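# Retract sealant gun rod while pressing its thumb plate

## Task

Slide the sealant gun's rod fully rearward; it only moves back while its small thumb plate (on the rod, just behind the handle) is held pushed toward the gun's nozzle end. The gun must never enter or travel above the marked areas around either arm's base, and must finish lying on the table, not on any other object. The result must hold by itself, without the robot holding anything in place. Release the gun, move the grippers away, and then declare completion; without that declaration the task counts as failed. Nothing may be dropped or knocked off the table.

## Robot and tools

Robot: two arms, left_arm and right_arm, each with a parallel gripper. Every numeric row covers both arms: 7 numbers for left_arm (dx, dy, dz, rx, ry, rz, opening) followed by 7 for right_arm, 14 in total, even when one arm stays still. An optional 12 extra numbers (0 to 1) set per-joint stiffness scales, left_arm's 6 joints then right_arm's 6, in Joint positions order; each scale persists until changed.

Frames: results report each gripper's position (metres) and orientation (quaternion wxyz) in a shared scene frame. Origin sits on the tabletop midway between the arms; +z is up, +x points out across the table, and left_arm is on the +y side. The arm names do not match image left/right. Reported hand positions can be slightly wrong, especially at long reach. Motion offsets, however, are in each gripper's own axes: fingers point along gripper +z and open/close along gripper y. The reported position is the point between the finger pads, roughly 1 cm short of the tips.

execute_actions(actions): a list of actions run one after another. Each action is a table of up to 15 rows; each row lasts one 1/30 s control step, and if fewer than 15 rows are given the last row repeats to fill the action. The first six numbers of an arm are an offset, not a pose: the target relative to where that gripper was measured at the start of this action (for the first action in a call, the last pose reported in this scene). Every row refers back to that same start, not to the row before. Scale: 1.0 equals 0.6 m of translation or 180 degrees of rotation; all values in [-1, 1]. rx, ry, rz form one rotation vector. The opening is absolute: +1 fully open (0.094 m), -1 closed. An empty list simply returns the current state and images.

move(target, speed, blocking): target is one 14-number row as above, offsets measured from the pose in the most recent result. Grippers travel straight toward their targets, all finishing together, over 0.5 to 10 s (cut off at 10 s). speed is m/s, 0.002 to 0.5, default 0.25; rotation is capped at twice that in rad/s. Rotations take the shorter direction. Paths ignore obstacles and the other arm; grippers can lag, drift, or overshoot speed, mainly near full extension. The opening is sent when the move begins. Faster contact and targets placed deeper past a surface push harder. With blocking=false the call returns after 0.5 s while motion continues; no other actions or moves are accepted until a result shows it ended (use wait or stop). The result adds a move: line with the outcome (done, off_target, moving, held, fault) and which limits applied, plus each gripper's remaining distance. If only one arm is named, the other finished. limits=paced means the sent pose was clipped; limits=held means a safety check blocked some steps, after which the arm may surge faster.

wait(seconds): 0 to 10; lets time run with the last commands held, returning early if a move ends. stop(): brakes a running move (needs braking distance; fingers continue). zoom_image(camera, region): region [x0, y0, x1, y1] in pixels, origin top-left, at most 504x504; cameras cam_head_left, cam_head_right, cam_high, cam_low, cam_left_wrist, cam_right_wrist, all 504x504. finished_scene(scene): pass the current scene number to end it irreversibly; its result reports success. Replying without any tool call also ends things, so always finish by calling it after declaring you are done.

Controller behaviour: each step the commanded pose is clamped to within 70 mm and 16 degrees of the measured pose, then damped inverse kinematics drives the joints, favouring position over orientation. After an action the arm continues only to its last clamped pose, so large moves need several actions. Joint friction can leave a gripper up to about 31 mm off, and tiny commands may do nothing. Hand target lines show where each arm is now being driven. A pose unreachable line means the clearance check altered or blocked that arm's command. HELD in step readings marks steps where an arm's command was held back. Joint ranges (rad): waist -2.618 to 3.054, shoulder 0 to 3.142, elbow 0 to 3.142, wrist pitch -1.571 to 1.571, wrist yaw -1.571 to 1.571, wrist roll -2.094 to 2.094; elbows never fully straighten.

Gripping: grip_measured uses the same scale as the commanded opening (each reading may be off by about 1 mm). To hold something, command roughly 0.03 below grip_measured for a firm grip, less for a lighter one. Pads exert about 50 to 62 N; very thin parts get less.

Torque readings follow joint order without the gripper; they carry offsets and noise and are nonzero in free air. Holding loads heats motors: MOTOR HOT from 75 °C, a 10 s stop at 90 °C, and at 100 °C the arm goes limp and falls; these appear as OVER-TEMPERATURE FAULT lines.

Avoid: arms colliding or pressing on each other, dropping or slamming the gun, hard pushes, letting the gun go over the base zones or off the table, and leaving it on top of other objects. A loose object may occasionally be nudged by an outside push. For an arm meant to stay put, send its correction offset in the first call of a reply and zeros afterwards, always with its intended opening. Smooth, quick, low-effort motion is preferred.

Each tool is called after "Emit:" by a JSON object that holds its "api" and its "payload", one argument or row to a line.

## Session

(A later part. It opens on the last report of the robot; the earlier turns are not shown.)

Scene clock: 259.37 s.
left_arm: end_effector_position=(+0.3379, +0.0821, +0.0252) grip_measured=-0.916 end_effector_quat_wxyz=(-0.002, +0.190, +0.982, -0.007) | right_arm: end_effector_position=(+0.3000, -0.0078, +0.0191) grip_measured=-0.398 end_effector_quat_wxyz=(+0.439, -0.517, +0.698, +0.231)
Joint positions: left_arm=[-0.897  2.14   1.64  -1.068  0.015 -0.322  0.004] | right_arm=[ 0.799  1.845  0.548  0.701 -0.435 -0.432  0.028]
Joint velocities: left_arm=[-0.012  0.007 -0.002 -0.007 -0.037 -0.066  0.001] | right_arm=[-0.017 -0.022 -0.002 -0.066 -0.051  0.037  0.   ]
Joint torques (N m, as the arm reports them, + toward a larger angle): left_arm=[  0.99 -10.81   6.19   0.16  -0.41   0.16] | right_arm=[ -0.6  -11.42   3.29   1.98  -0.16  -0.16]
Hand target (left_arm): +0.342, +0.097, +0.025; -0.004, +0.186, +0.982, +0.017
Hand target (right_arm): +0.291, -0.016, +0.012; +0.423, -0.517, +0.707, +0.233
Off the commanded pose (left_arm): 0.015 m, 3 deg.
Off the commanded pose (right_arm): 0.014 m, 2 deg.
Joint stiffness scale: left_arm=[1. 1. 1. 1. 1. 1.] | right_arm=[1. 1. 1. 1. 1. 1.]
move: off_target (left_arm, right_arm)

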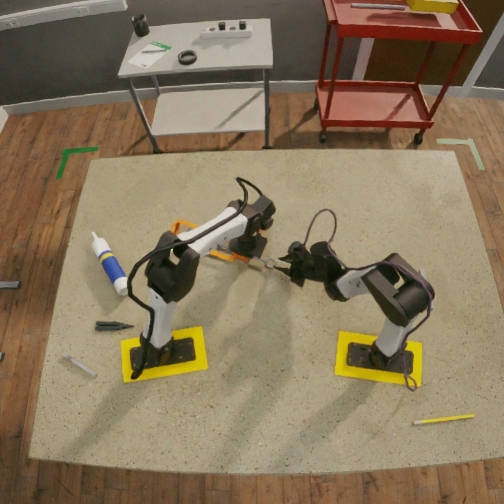

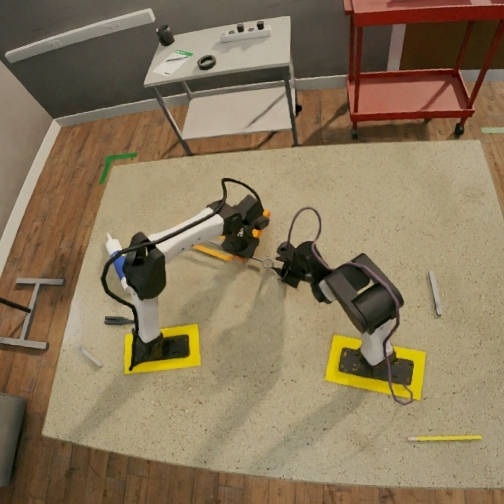

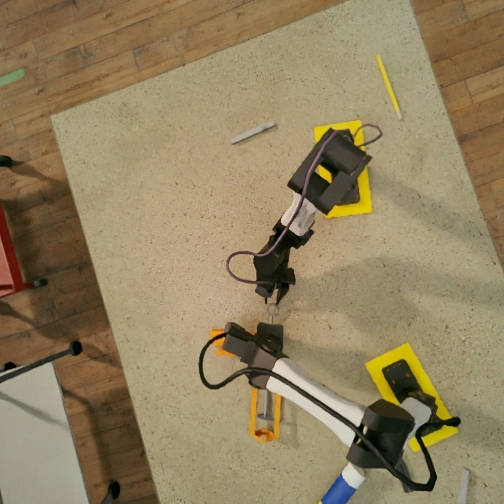

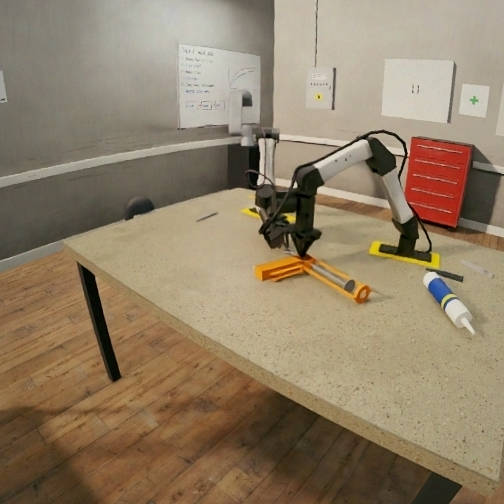

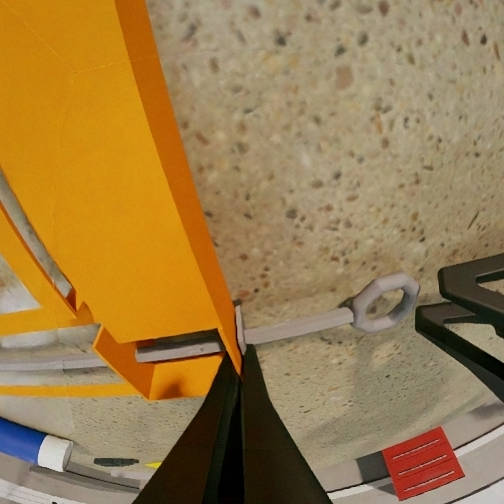

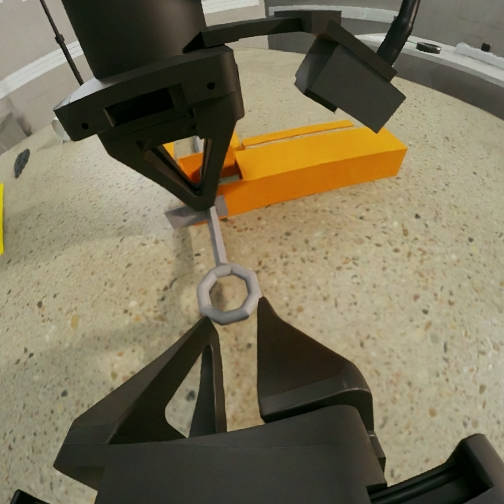

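Emit:
{"api": "execute_actions", "payload": {
  "actions": [
    [[0,0,0,0,0,0,-0.7, 0,0,0,0,0,0,0.3]]
  ]
}}

Emit:
{"api": "move", "payload": {
  "target": [0,0,-0.05,0,0,0,-0.7, 0,0,0,0,0,0,0.3],
  "speed": 0.06
}}

Emit:
{"api": "move", "payload": {
  "target": [0.014,0.035,0,0,0,0,0.7, 0,0,0,0,0,0,0.3],
  "speed": 0.06
}}

Scene clock: 293.43 s.
left_arm: end_effector_position=(+0.3373, +0.0813, +0.0252) grip_measured=-0.702 end_effector_quat_wxyz=(-0.004, +0.190, +0.982, -0.010) | right_arm: end_effector_position=(+0.2998, -0.0076, +0.0193) grip_measured=+0.298 end_effector_quat_wxyz=(+0.439, -0.517, +0.698, +0.231)
Joint positions: left_arm=[-0.897  2.14   1.64  -1.068  0.021 -0.322  0.014] | right_arm=[ 0.799  1.844  0.548  0.701 -0.437 -0.432  0.061]
Joint velocities: left_arm=[-0.022  0.007  0.002 -0.007 -0.066  0.007 -0.   ] | right_arm=[ 0.007  0.002  0.007  0.037 -0.007  0.037 -0.001]
Joint torques (N m, as the arm reports them, + toward a larger angle): left_arm=[  0.02 -10.87   6.19   0.4   -0.07   0.12] | right_arm=[ 0.01 -9.76  5.64  2.23 -0.08 -0.16]
Hand target (left_arm): +0.338, +0.082, +0.025; -0.002, +0.190, +0.982, -0.007
Hand target (right_arm): +0.300, -0.008, +0.019; +0.439, -0.517, +0.698, +0.231
Off the commanded pose (left_arm): 0.001 m, 0 deg.
Off the commanded pose (right_arm): 0.000 m, 0 deg.
Joint stiffness scale: left_arm=[1. 1. 1. 1. 1. 1.] | right_arm=[1. 1. 1. 1. 1. 1.]
Step readings (end_effector_position):
0: left_arm (+0.3379, +0.0822, +0.0252) | right_arm (+0.2998, -0.0076, +0.0193)
1: left_arm (+0.3373, +0.0813, +0.0252) | right_arm (+0.2998, -0.0076, +0.0193)
2: left_arm (+0.3373, +0.0813, +0.0252) | right_arm (+0.2998, -0.0076, +0.0193)
4: left_arm (+0.3373, +0.0813, +0.0252) | right_arm (+0.2998, -0.0076, +0.0193)
8: left_arm (+0.3373, +0.0813, +0.0252) | right_arm (+0.2998, -0.0076, +0.0193)
15: end_effector_position above

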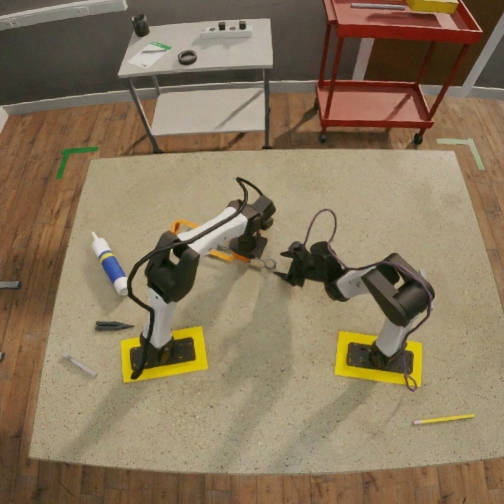

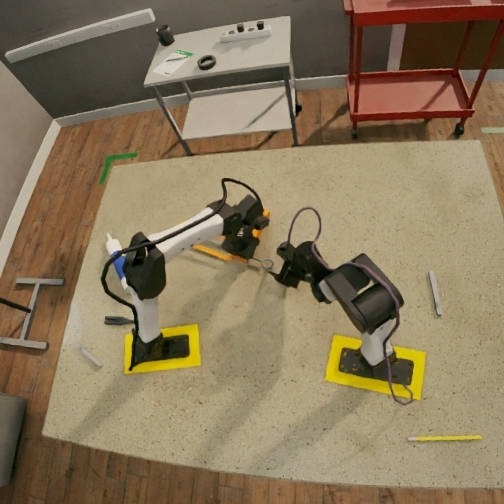

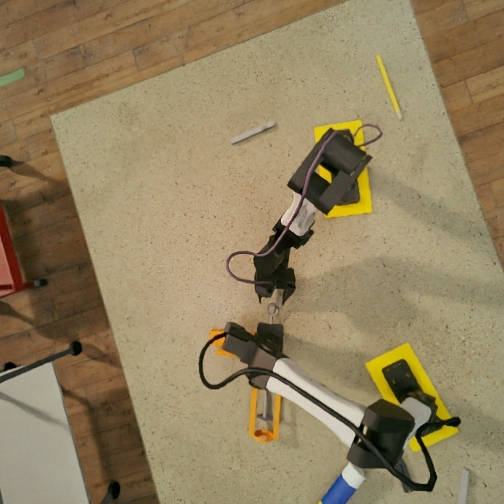

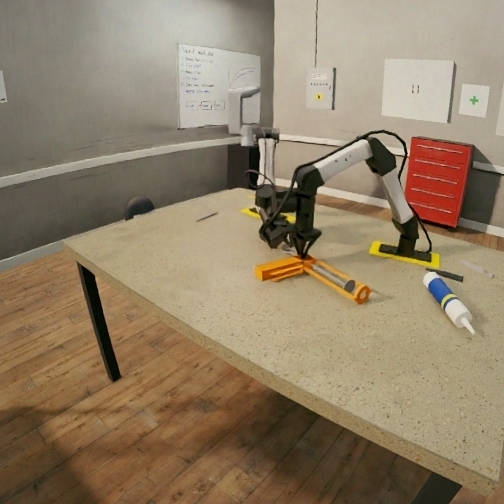

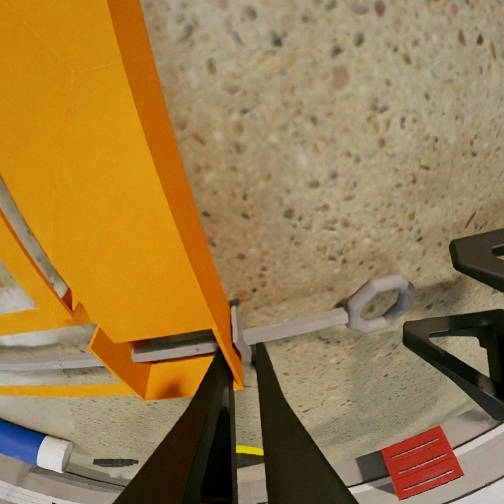

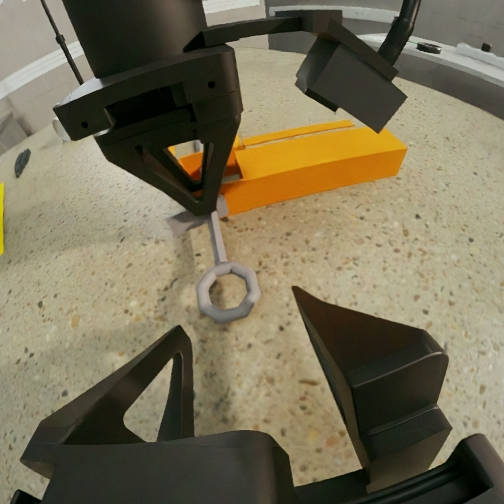

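Scene clock: 294.40 s.
left_arm: end_effector_position=(+0.3337, +0.0843, +0.0420) grip_measured=-0.702 end_effector_quat_wxyz=(-0.016, +0.190, +0.982, -0.003) | right_arm: end_effector_position=(+0.2998, -0.0076, +0.0193) grip_measured=+0.298 end_effector_quat_wxyz=(+0.439, -0.517, +0.698, +0.231)
Joint positions: left_arm=[-0.897  2.134  1.698 -1.16   0.021 -0.322  0.014] | right_arm=[ 0.799  1.844  0.548  0.701 -0.437 -0.432  0.061]
Joint velocities: left_arm=[-0.002 -0.017 -0.002 -0.081 -0.022 -0.051  0.   ] | right_arm=[-0.002 -0.017 -0.002  0.037  0.022  0.022 -0.   ]
Joint torques (N m, as the arm reports them, + toward a larger angle): left_arm=[  0.15 -12.32   8.07   0.24  -0.01   0.14] | right_arm=[ 0.02 -9.78  5.63  2.23 -0.09 -0.16]
Hand target (left_arm): +0.338, +0.082, +0.055; -0.004, +0.190, +0.982, -0.010
Hand target (right_arm): +0.300, -0.008, +0.019; +0.439, -0.517, +0.698, +0.231
Off the commanded pose (left_arm): 0.014 m, 2 deg.
Off the commanded pose (right_arm): 0.000 m, 0 deg.
Joint stiffness scale: left_arm=[1. 1. 1. 1. 1. 1.] | right_arm=[1. 1. 1. 1. 1. 1.]
move: off_target (left_arm)

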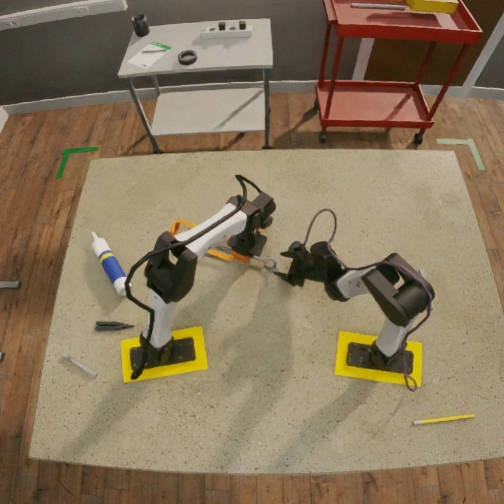

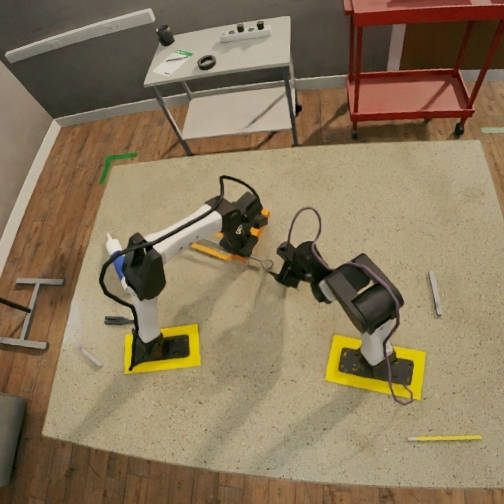

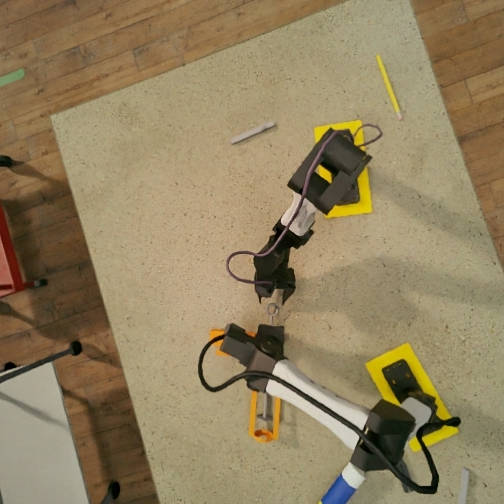

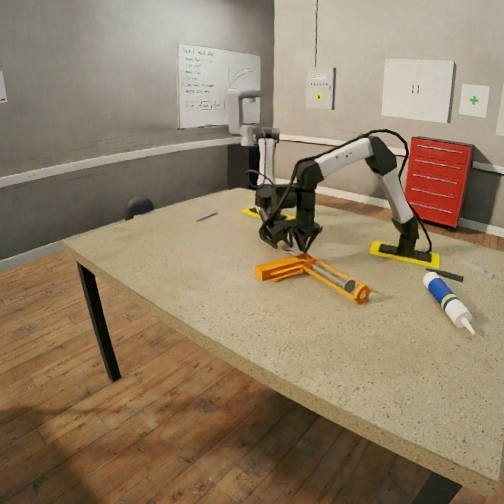

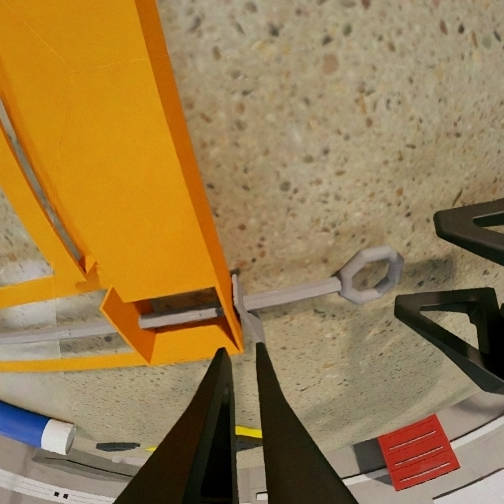

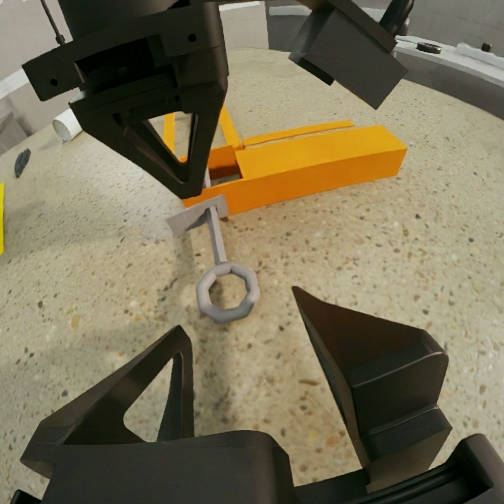

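Scene clock: 295.17 s.
left_arm: end_effector_position=(+0.3316, +0.1040, +0.0389) grip_measured=+0.698 end_effector_quat_wxyz=(-0.025, +0.190, +0.981, +0.000) | right_arm: end_effector_position=(+0.2998, -0.0076, +0.0193) grip_measured=+0.298 end_effector_quat_wxyz=(+0.439, -0.517, +0.698, +0.231)
Joint positions: left_arm=[-0.861  2.1    1.632 -1.148  0.023 -0.285  0.08 ] | right_arm=[ 0.799  1.844  0.548  0.701 -0.437 -0.432  0.061]
Joint velocities: left_arm=[ 0.002 -0.007 -0.017 -0.022 -0.007  0.022 -0.   ] | right_arm=[-0.002 -0.002 -0.002 -0.066  0.007  0.022 -0.   ]
Joint torques (N m, as the arm reports them, + toward a larger angle): left_arm=[  0.47 -12.13   4.75   0.45  -0.05   0.17] | right_arm=[ 0.   -9.79  5.66  2.23 -0.09 -0.16]
Hand target (left_arm): +0.334, +0.107, +0.042; -0.017, +0.190, +0.982, -0.003
Hand target (right_arm): +0.300, -0.008, +0.019; +0.439, -0.517, +0.698, +0.231
Off the commanded pose (left_arm): 0.005 m, 1 deg.
Off the commanded pose (right_arm): 0.000 m, 0 deg.
Joint stiffness scale: left_arm=[1. 1. 1. 1. 1. 1.] | right_arm=[1. 1. 1. 1. 1. 1.]
move: done

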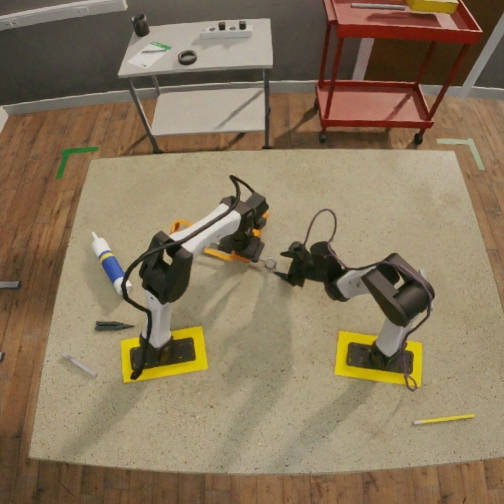

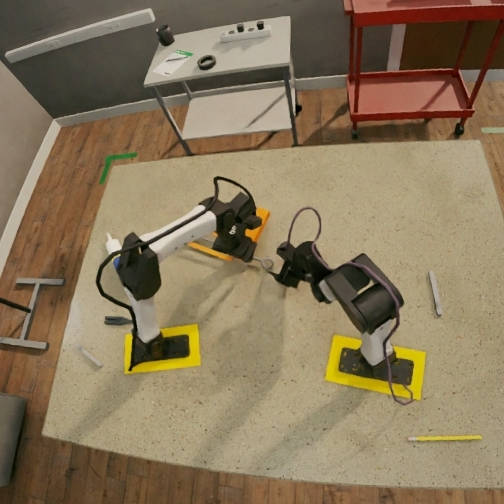

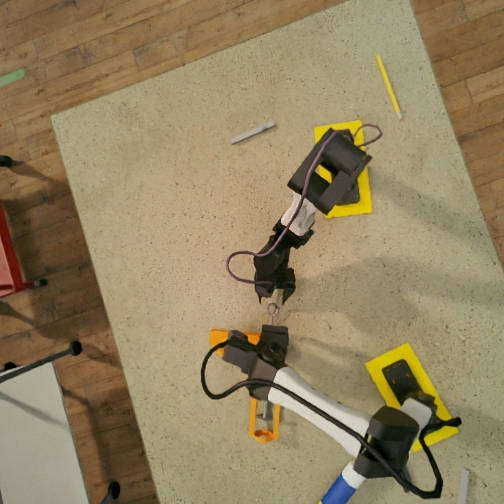

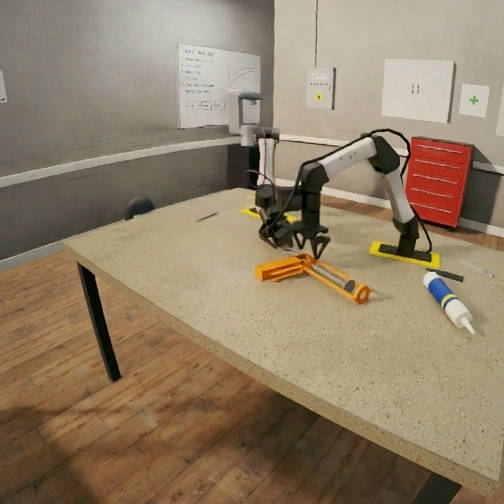

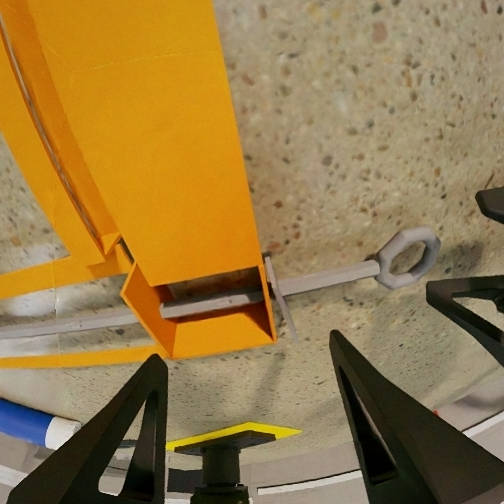

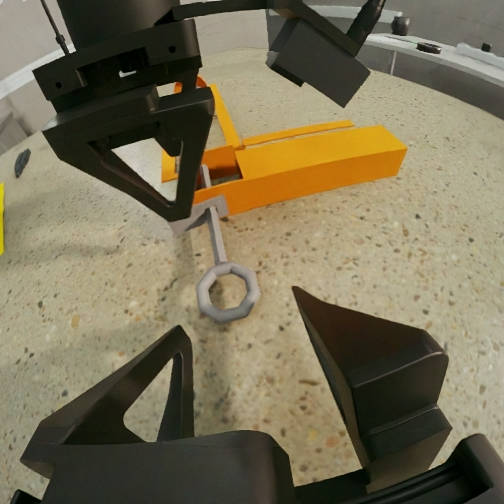

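Emit:
{"api": "move", "payload": {
  "target": [-0.016,0.016,0.0,-0.003,-0.0156,0,0.7, 0,0,0,0,0,0,0.3],
  "speed": 0.04
}}

Scene clock: 307.97 s.
left_arm: end_effector_position=(+0.3426, +0.1029, +0.0386) grip_measured=+0.698 end_effector_quat_wxyz=(-0.005, +0.192, +0.981, -0.003) | right_arm: end_effector_position=(+0.2998, -0.0076, +0.0193) grip_measured=+0.298 end_effector_quat_wxyz=(+0.439, -0.517, +0.698, +0.231)
Joint positions: left_arm=[-0.852  2.1    1.632 -1.11   0.01  -0.272  0.08 ] | right_arm=[ 0.799  1.844  0.548  0.701 -0.437 -0.432  0.061]
Joint velocities: left_arm=[-0.002 -0.007 -0.012  0.066 -0.095  0.066 -0.001] | right_arm=[ 0.002 -0.027 -0.017  0.022 -0.037 -0.037 -0.   ]
Joint torques (N m, as the arm reports them, + toward a larger angle): left_arm=[  0.69 -11.81   4.28   0.5   -0.09   0.15] | right_arm=[ 0.02 -9.78  5.64  2.23 -0.1  -0.16]
Hand target (left_arm): +0.344, +0.109, +0.038; -0.000, +0.190, +0.982, +0.000
Hand target (right_arm): +0.300, -0.008, +0.019; +0.439, -0.517, +0.698, +0.231
Off the commanded pose (left_arm): 0.007 m, 1 deg.
Off the commanded pose (right_arm): 0.000 m, 0 deg.
Joint stiffness scale: left_arm=[1. 1. 1. 1. 1. 1.] | right_arm=[1. 1. 1. 1. 1. 1.]
move: done

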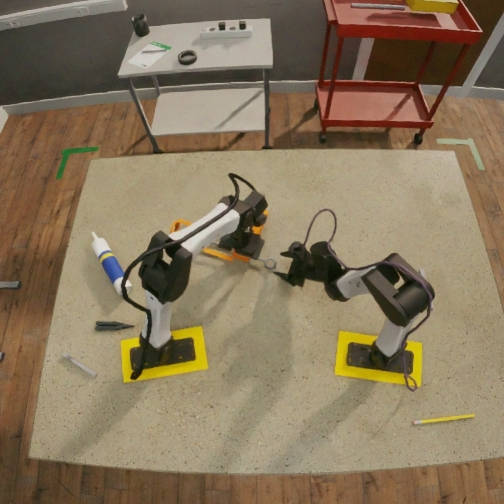

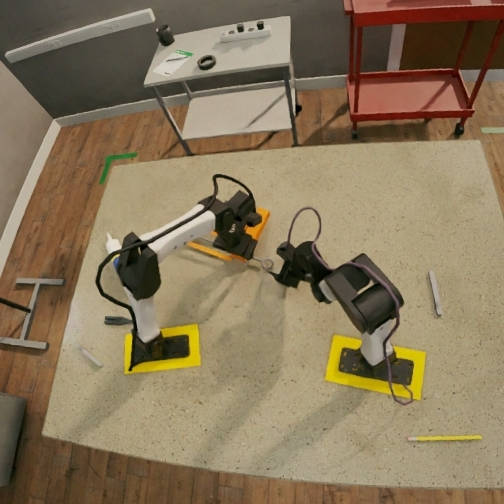

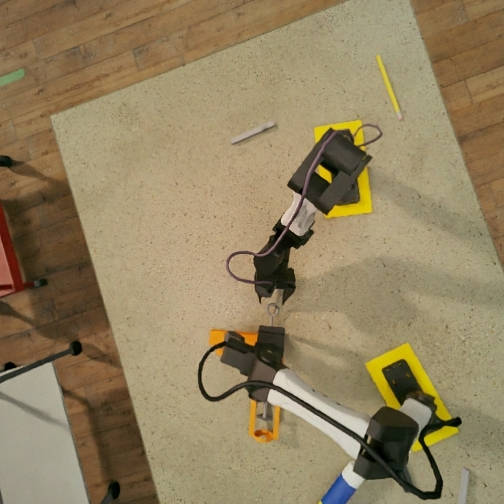

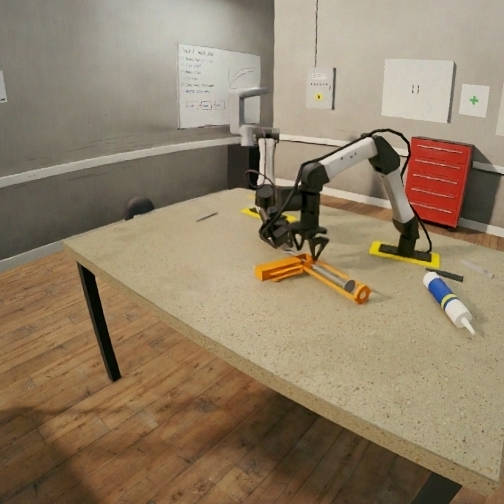

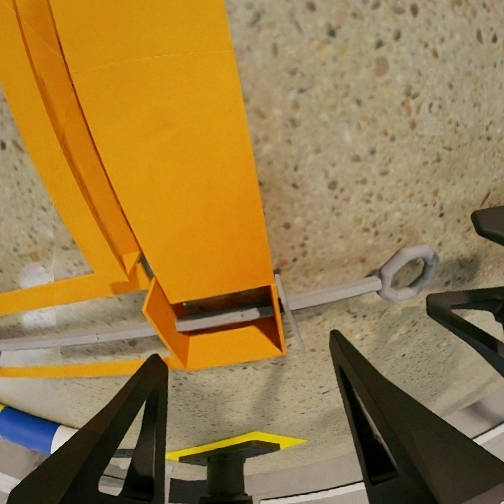

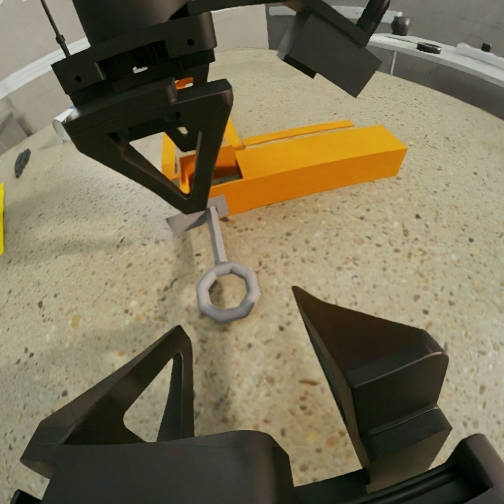

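Emit:
{"api": "move", "payload": {
  "target": [0.013,0.004,0.0,0,0,0,0.92, 0,0,0,0,0,0,0.3],
  "speed": 0.03
}}

Emit:
{"api": "move", "payload": {
  "target": [0.0,0.0,0.035,0,0,0,0.92, 0,0,0,0,0,0,0.3],
  "speed": 0.03
}}

Scene clock: 313.90 s.
left_arm: end_effector_position=(+0.3368, +0.1075, +0.0352) grip_measured=+0.918 end_effector_quat_wxyz=(-0.012, +0.192, +0.981, +0.001) | right_arm: end_effector_position=(+0.2998, -0.0076, +0.0193) grip_measured=+0.298 end_effector_quat_wxyz=(+0.439, -0.517, +0.698, +0.231)
Joint positions: left_arm=[-0.852  2.09   1.602 -1.106  0.01  -0.271  0.09 ] | right_arm=[ 0.799  1.844  0.548  0.701 -0.437 -0.432  0.061]
Joint velocities: left_arm=[ 0.012 -0.012 -0.017  0.037 -0.022  0.022 -0.001] | right_arm=[-0.007  0.007  0.007 -0.022  0.007 -0.022 -0.   ]
Joint torques (N m, as the arm reports them, + toward a larger angle): left_arm=[  0.07 -11.96   4.87   0.43  -0.02   0.12] | right_arm=[ 0.   -9.8   5.63  2.22 -0.09 -0.16]
Hand target (left_arm): +0.336, +0.108, +0.039; -0.006, +0.192, +0.981, -0.003
Hand target (right_arm): +0.300, -0.008, +0.019; +0.439, -0.517, +0.698, +0.231
Off the commanded pose (left_arm): 0.004 m, 1 deg.
Off the commanded pose (right_arm): 0.000 m, 0 deg.
Joint stiffness scale: left_arm=[1. 1. 1. 1. 1. 1.] | right_arm=[1. 1. 1. 1. 1. 1.]
move: done

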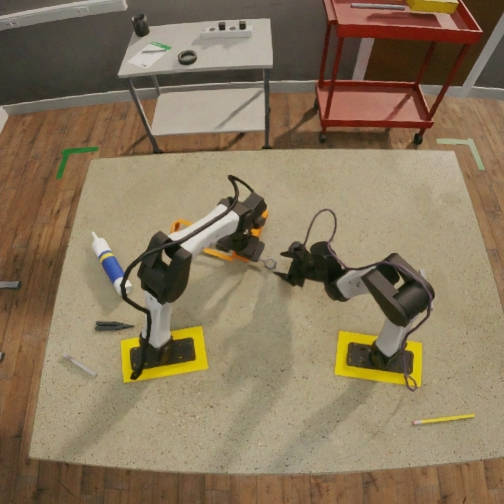

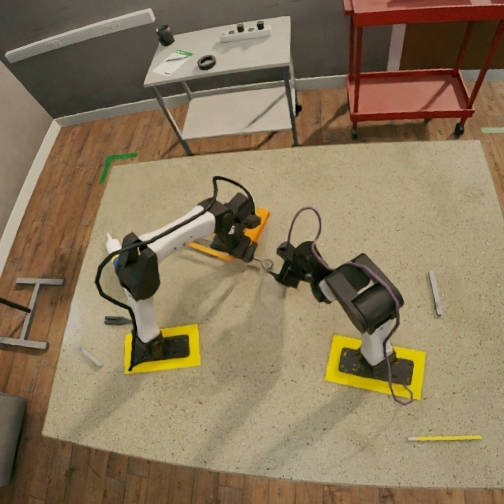

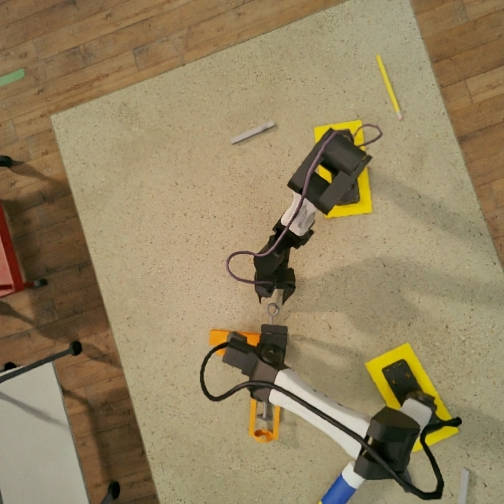

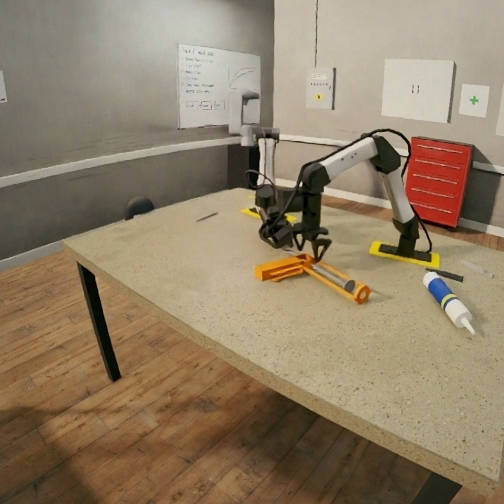

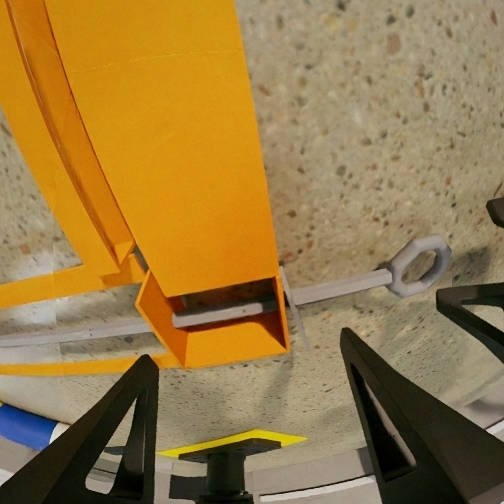

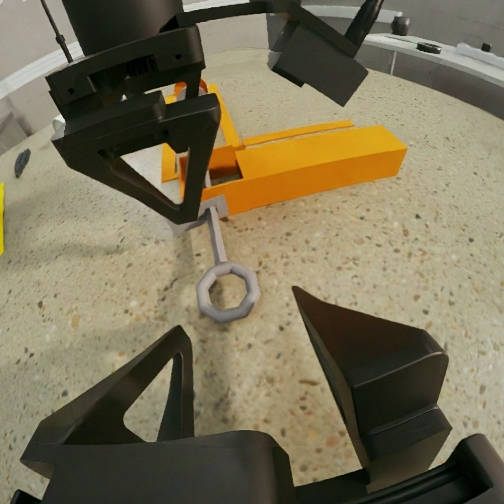

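Scene clock: 314.93 s.
left_arm: end_effector_position=(+0.3376, +0.1069, +0.0207) grip_measured=+0.918 end_effector_quat_wxyz=(-0.010, +0.192, +0.981, -0.000) | right_arm: end_effector_position=(+0.2998, -0.0076, +0.0193) grip_measured=+0.298 end_effector_quat_wxyz=(+0.439, -0.517, +0.698, +0.231)
Joint positions: left_arm=[-0.852  2.104  1.564 -1.049  0.01  -0.271  0.09 ] | right_arm=[ 0.799  1.844  0.548  0.701 -0.437 -0.432  0.061]
Joint velocities: left_arm=[ 0.007 -0.012 -0.012 -0.007  0.037 -0.037 -0.001] | right_arm=[ 0.002  0.002 -0.007 -0.022 -0.037  0.007  0.   ]
Joint torques (N m, as the arm reports them, + toward a larger angle): left_arm=[ -0.03 -10.01   4.87   0.48  -0.03   0.09] | right_arm=[-0.01 -9.82  5.65  2.23 -0.09 -0.15]
Hand target (left_arm): +0.336, +0.108, +0.014; -0.012, +0.192, +0.981, +0.001
Hand target (right_arm): +0.300, -0.008, +0.019; +0.439, -0.517, +0.698, +0.231
Off the commanded pose (left_arm): 0.007 m, 0 deg.
Off the commanded pose (right_arm): 0.000 m, 0 deg.
Joint stiffness scale: left_arm=[1. 1. 1. 1. 1. 1.] | right_arm=[1. 1. 1. 1. 1. 1.]
move: done

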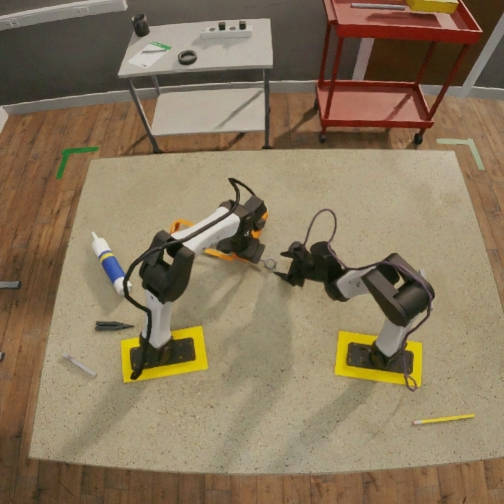

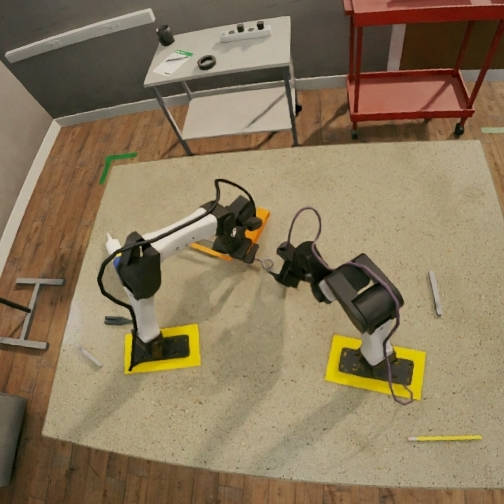

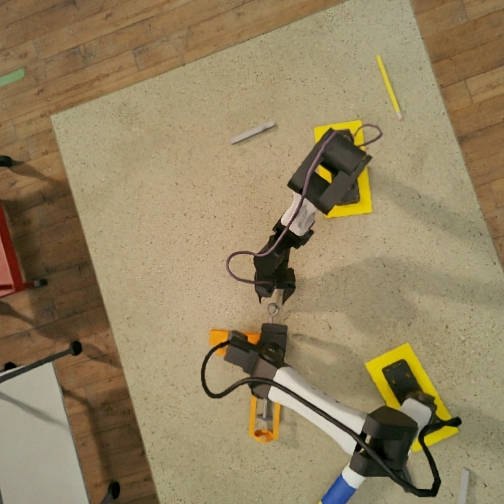

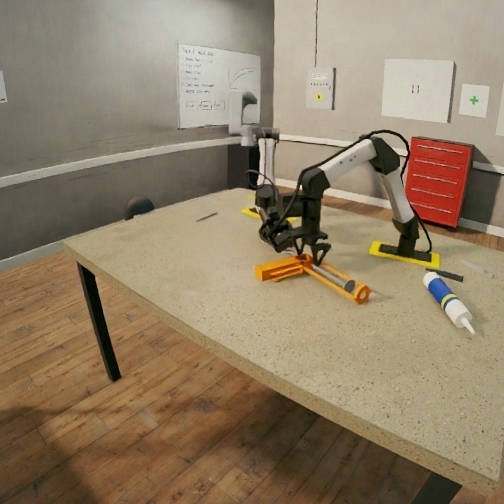

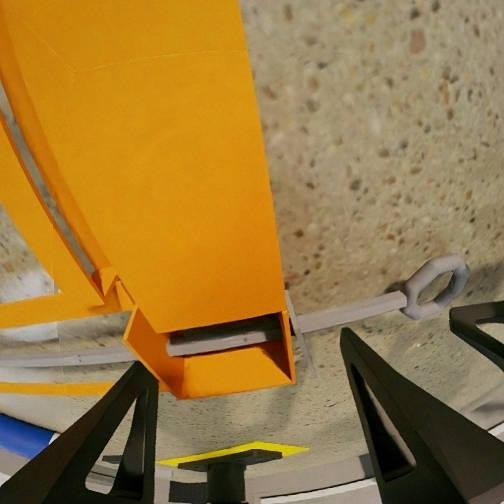

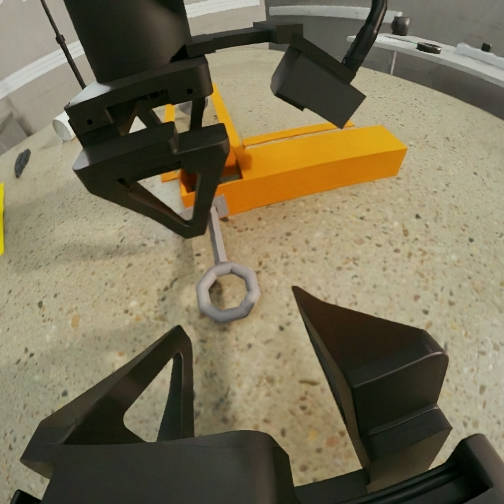

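Emit:
{"api": "move", "payload": {
  "target": [0.0,0.0,0.03,0,0,0,0.92, 0,0,0,0,0,0,0.3],
  "speed": 0.02
}}

Emit:
{"api": "zoom_image", "payload": {
  "camera": "cam_low",
  "region": [250, 210, 370, 290]
}}

Scene clock: 320.70 s.
left_arm: end_effector_position=(+0.3351, +0.1089, +0.0132) grip_measured=+0.918 end_effector_quat_wxyz=(-0.014, +0.192, +0.981, +0.002) | right_arm: end_effector_position=(+0.2998, -0.0076, +0.0193) grip_measured=+0.298 end_effector_quat_wxyz=(+0.439, -0.517, +0.698, +0.231)
Joint positions: left_arm=[-0.852  2.109  1.541 -1.029  0.009 -0.272  0.09 ] | right_arm=[ 0.799  1.844  0.548  0.701 -0.437 -0.432  0.061]
Joint velocities: left_arm=[ 0.007  0.022 -0.017  0.022 -0.066 -0.037 -0.   ] | right_arm=[-0.007  0.007  0.012 -0.051 -0.125 -0.007  0.   ]
Joint torques (N m, as the arm reports them, + toward a larger angle): left_arm=[-0.04 -9.23  4.62  0.71  0.    0.12] | right_arm=[ 0.   -9.78  5.66  2.23 -0.1  -0.16]
Hand target (left_arm): +0.337, +0.107, +0.003; -0.010, +0.192, +0.981, -0.000
Hand target (right_arm): +0.300, -0.008, +0.019; +0.439, -0.517, +0.698, +0.231
Off the commanded pose (left_arm): 0.011 m, 0 deg.
Off the commanded pose (right_arm): 0.000 m, 0 deg.
Joint stiffness scale: left_arm=[1. 1. 1. 1. 1. 1.] | right_arm=[1. 1. 1. 1. 1. 1.]
move: off_target (left_arm)

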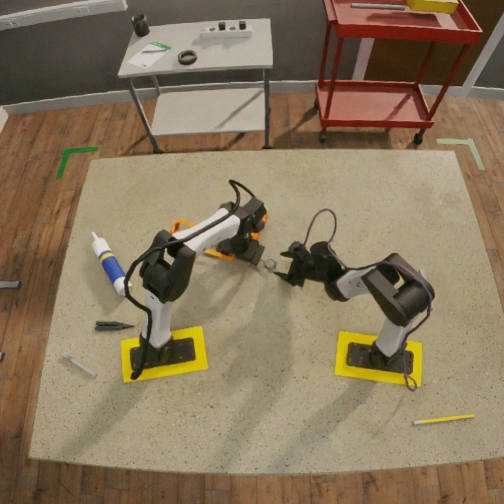

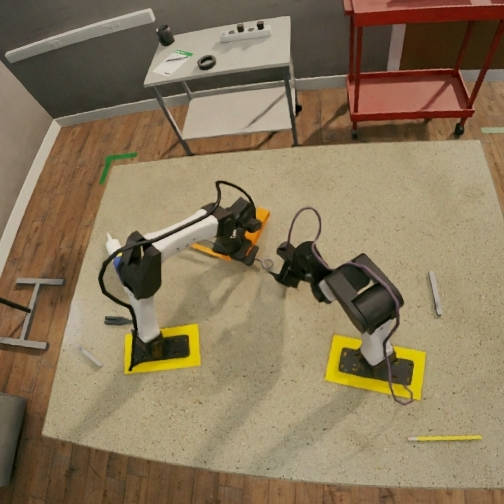

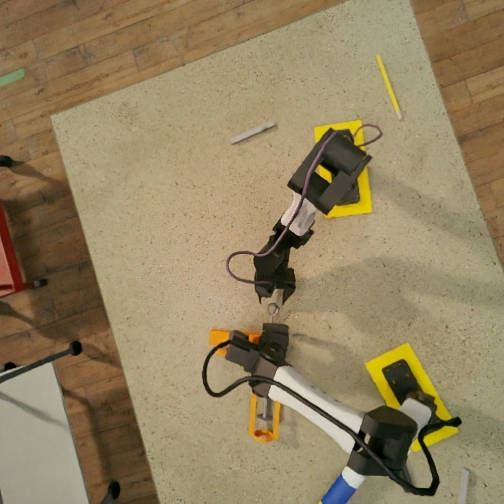

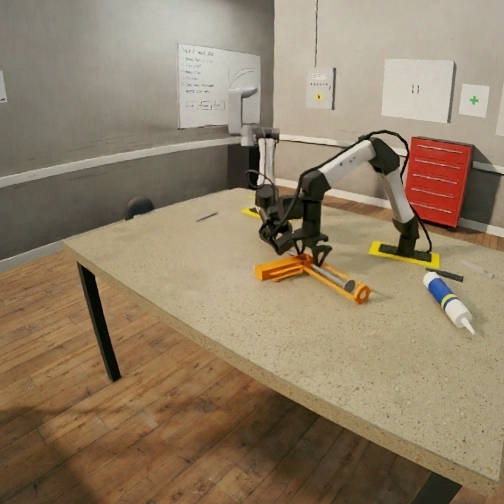

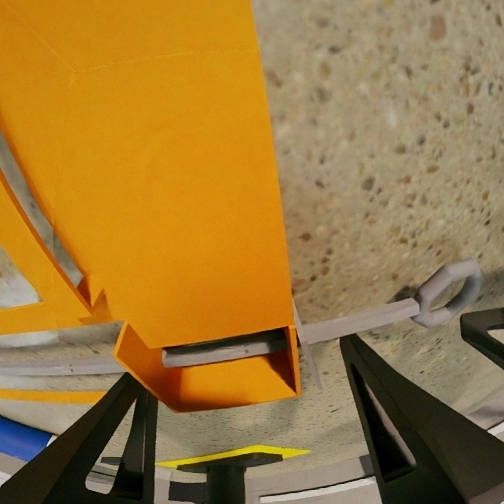

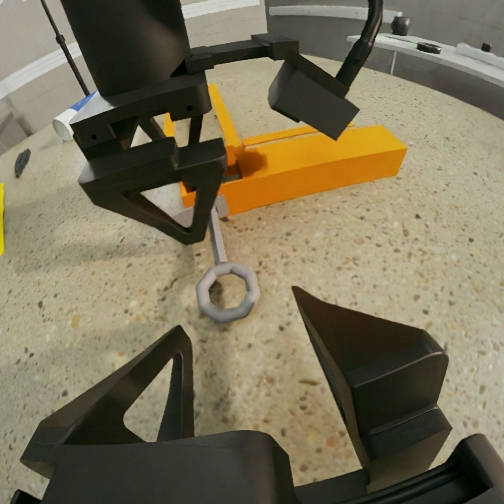

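Region (250, 210, 370, 290) of cam_low's 504x504 image, scaled by 4.200, with more detail than that image has.

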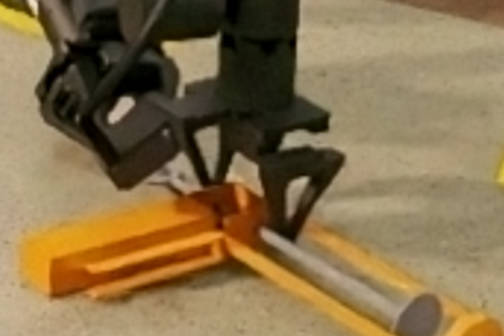

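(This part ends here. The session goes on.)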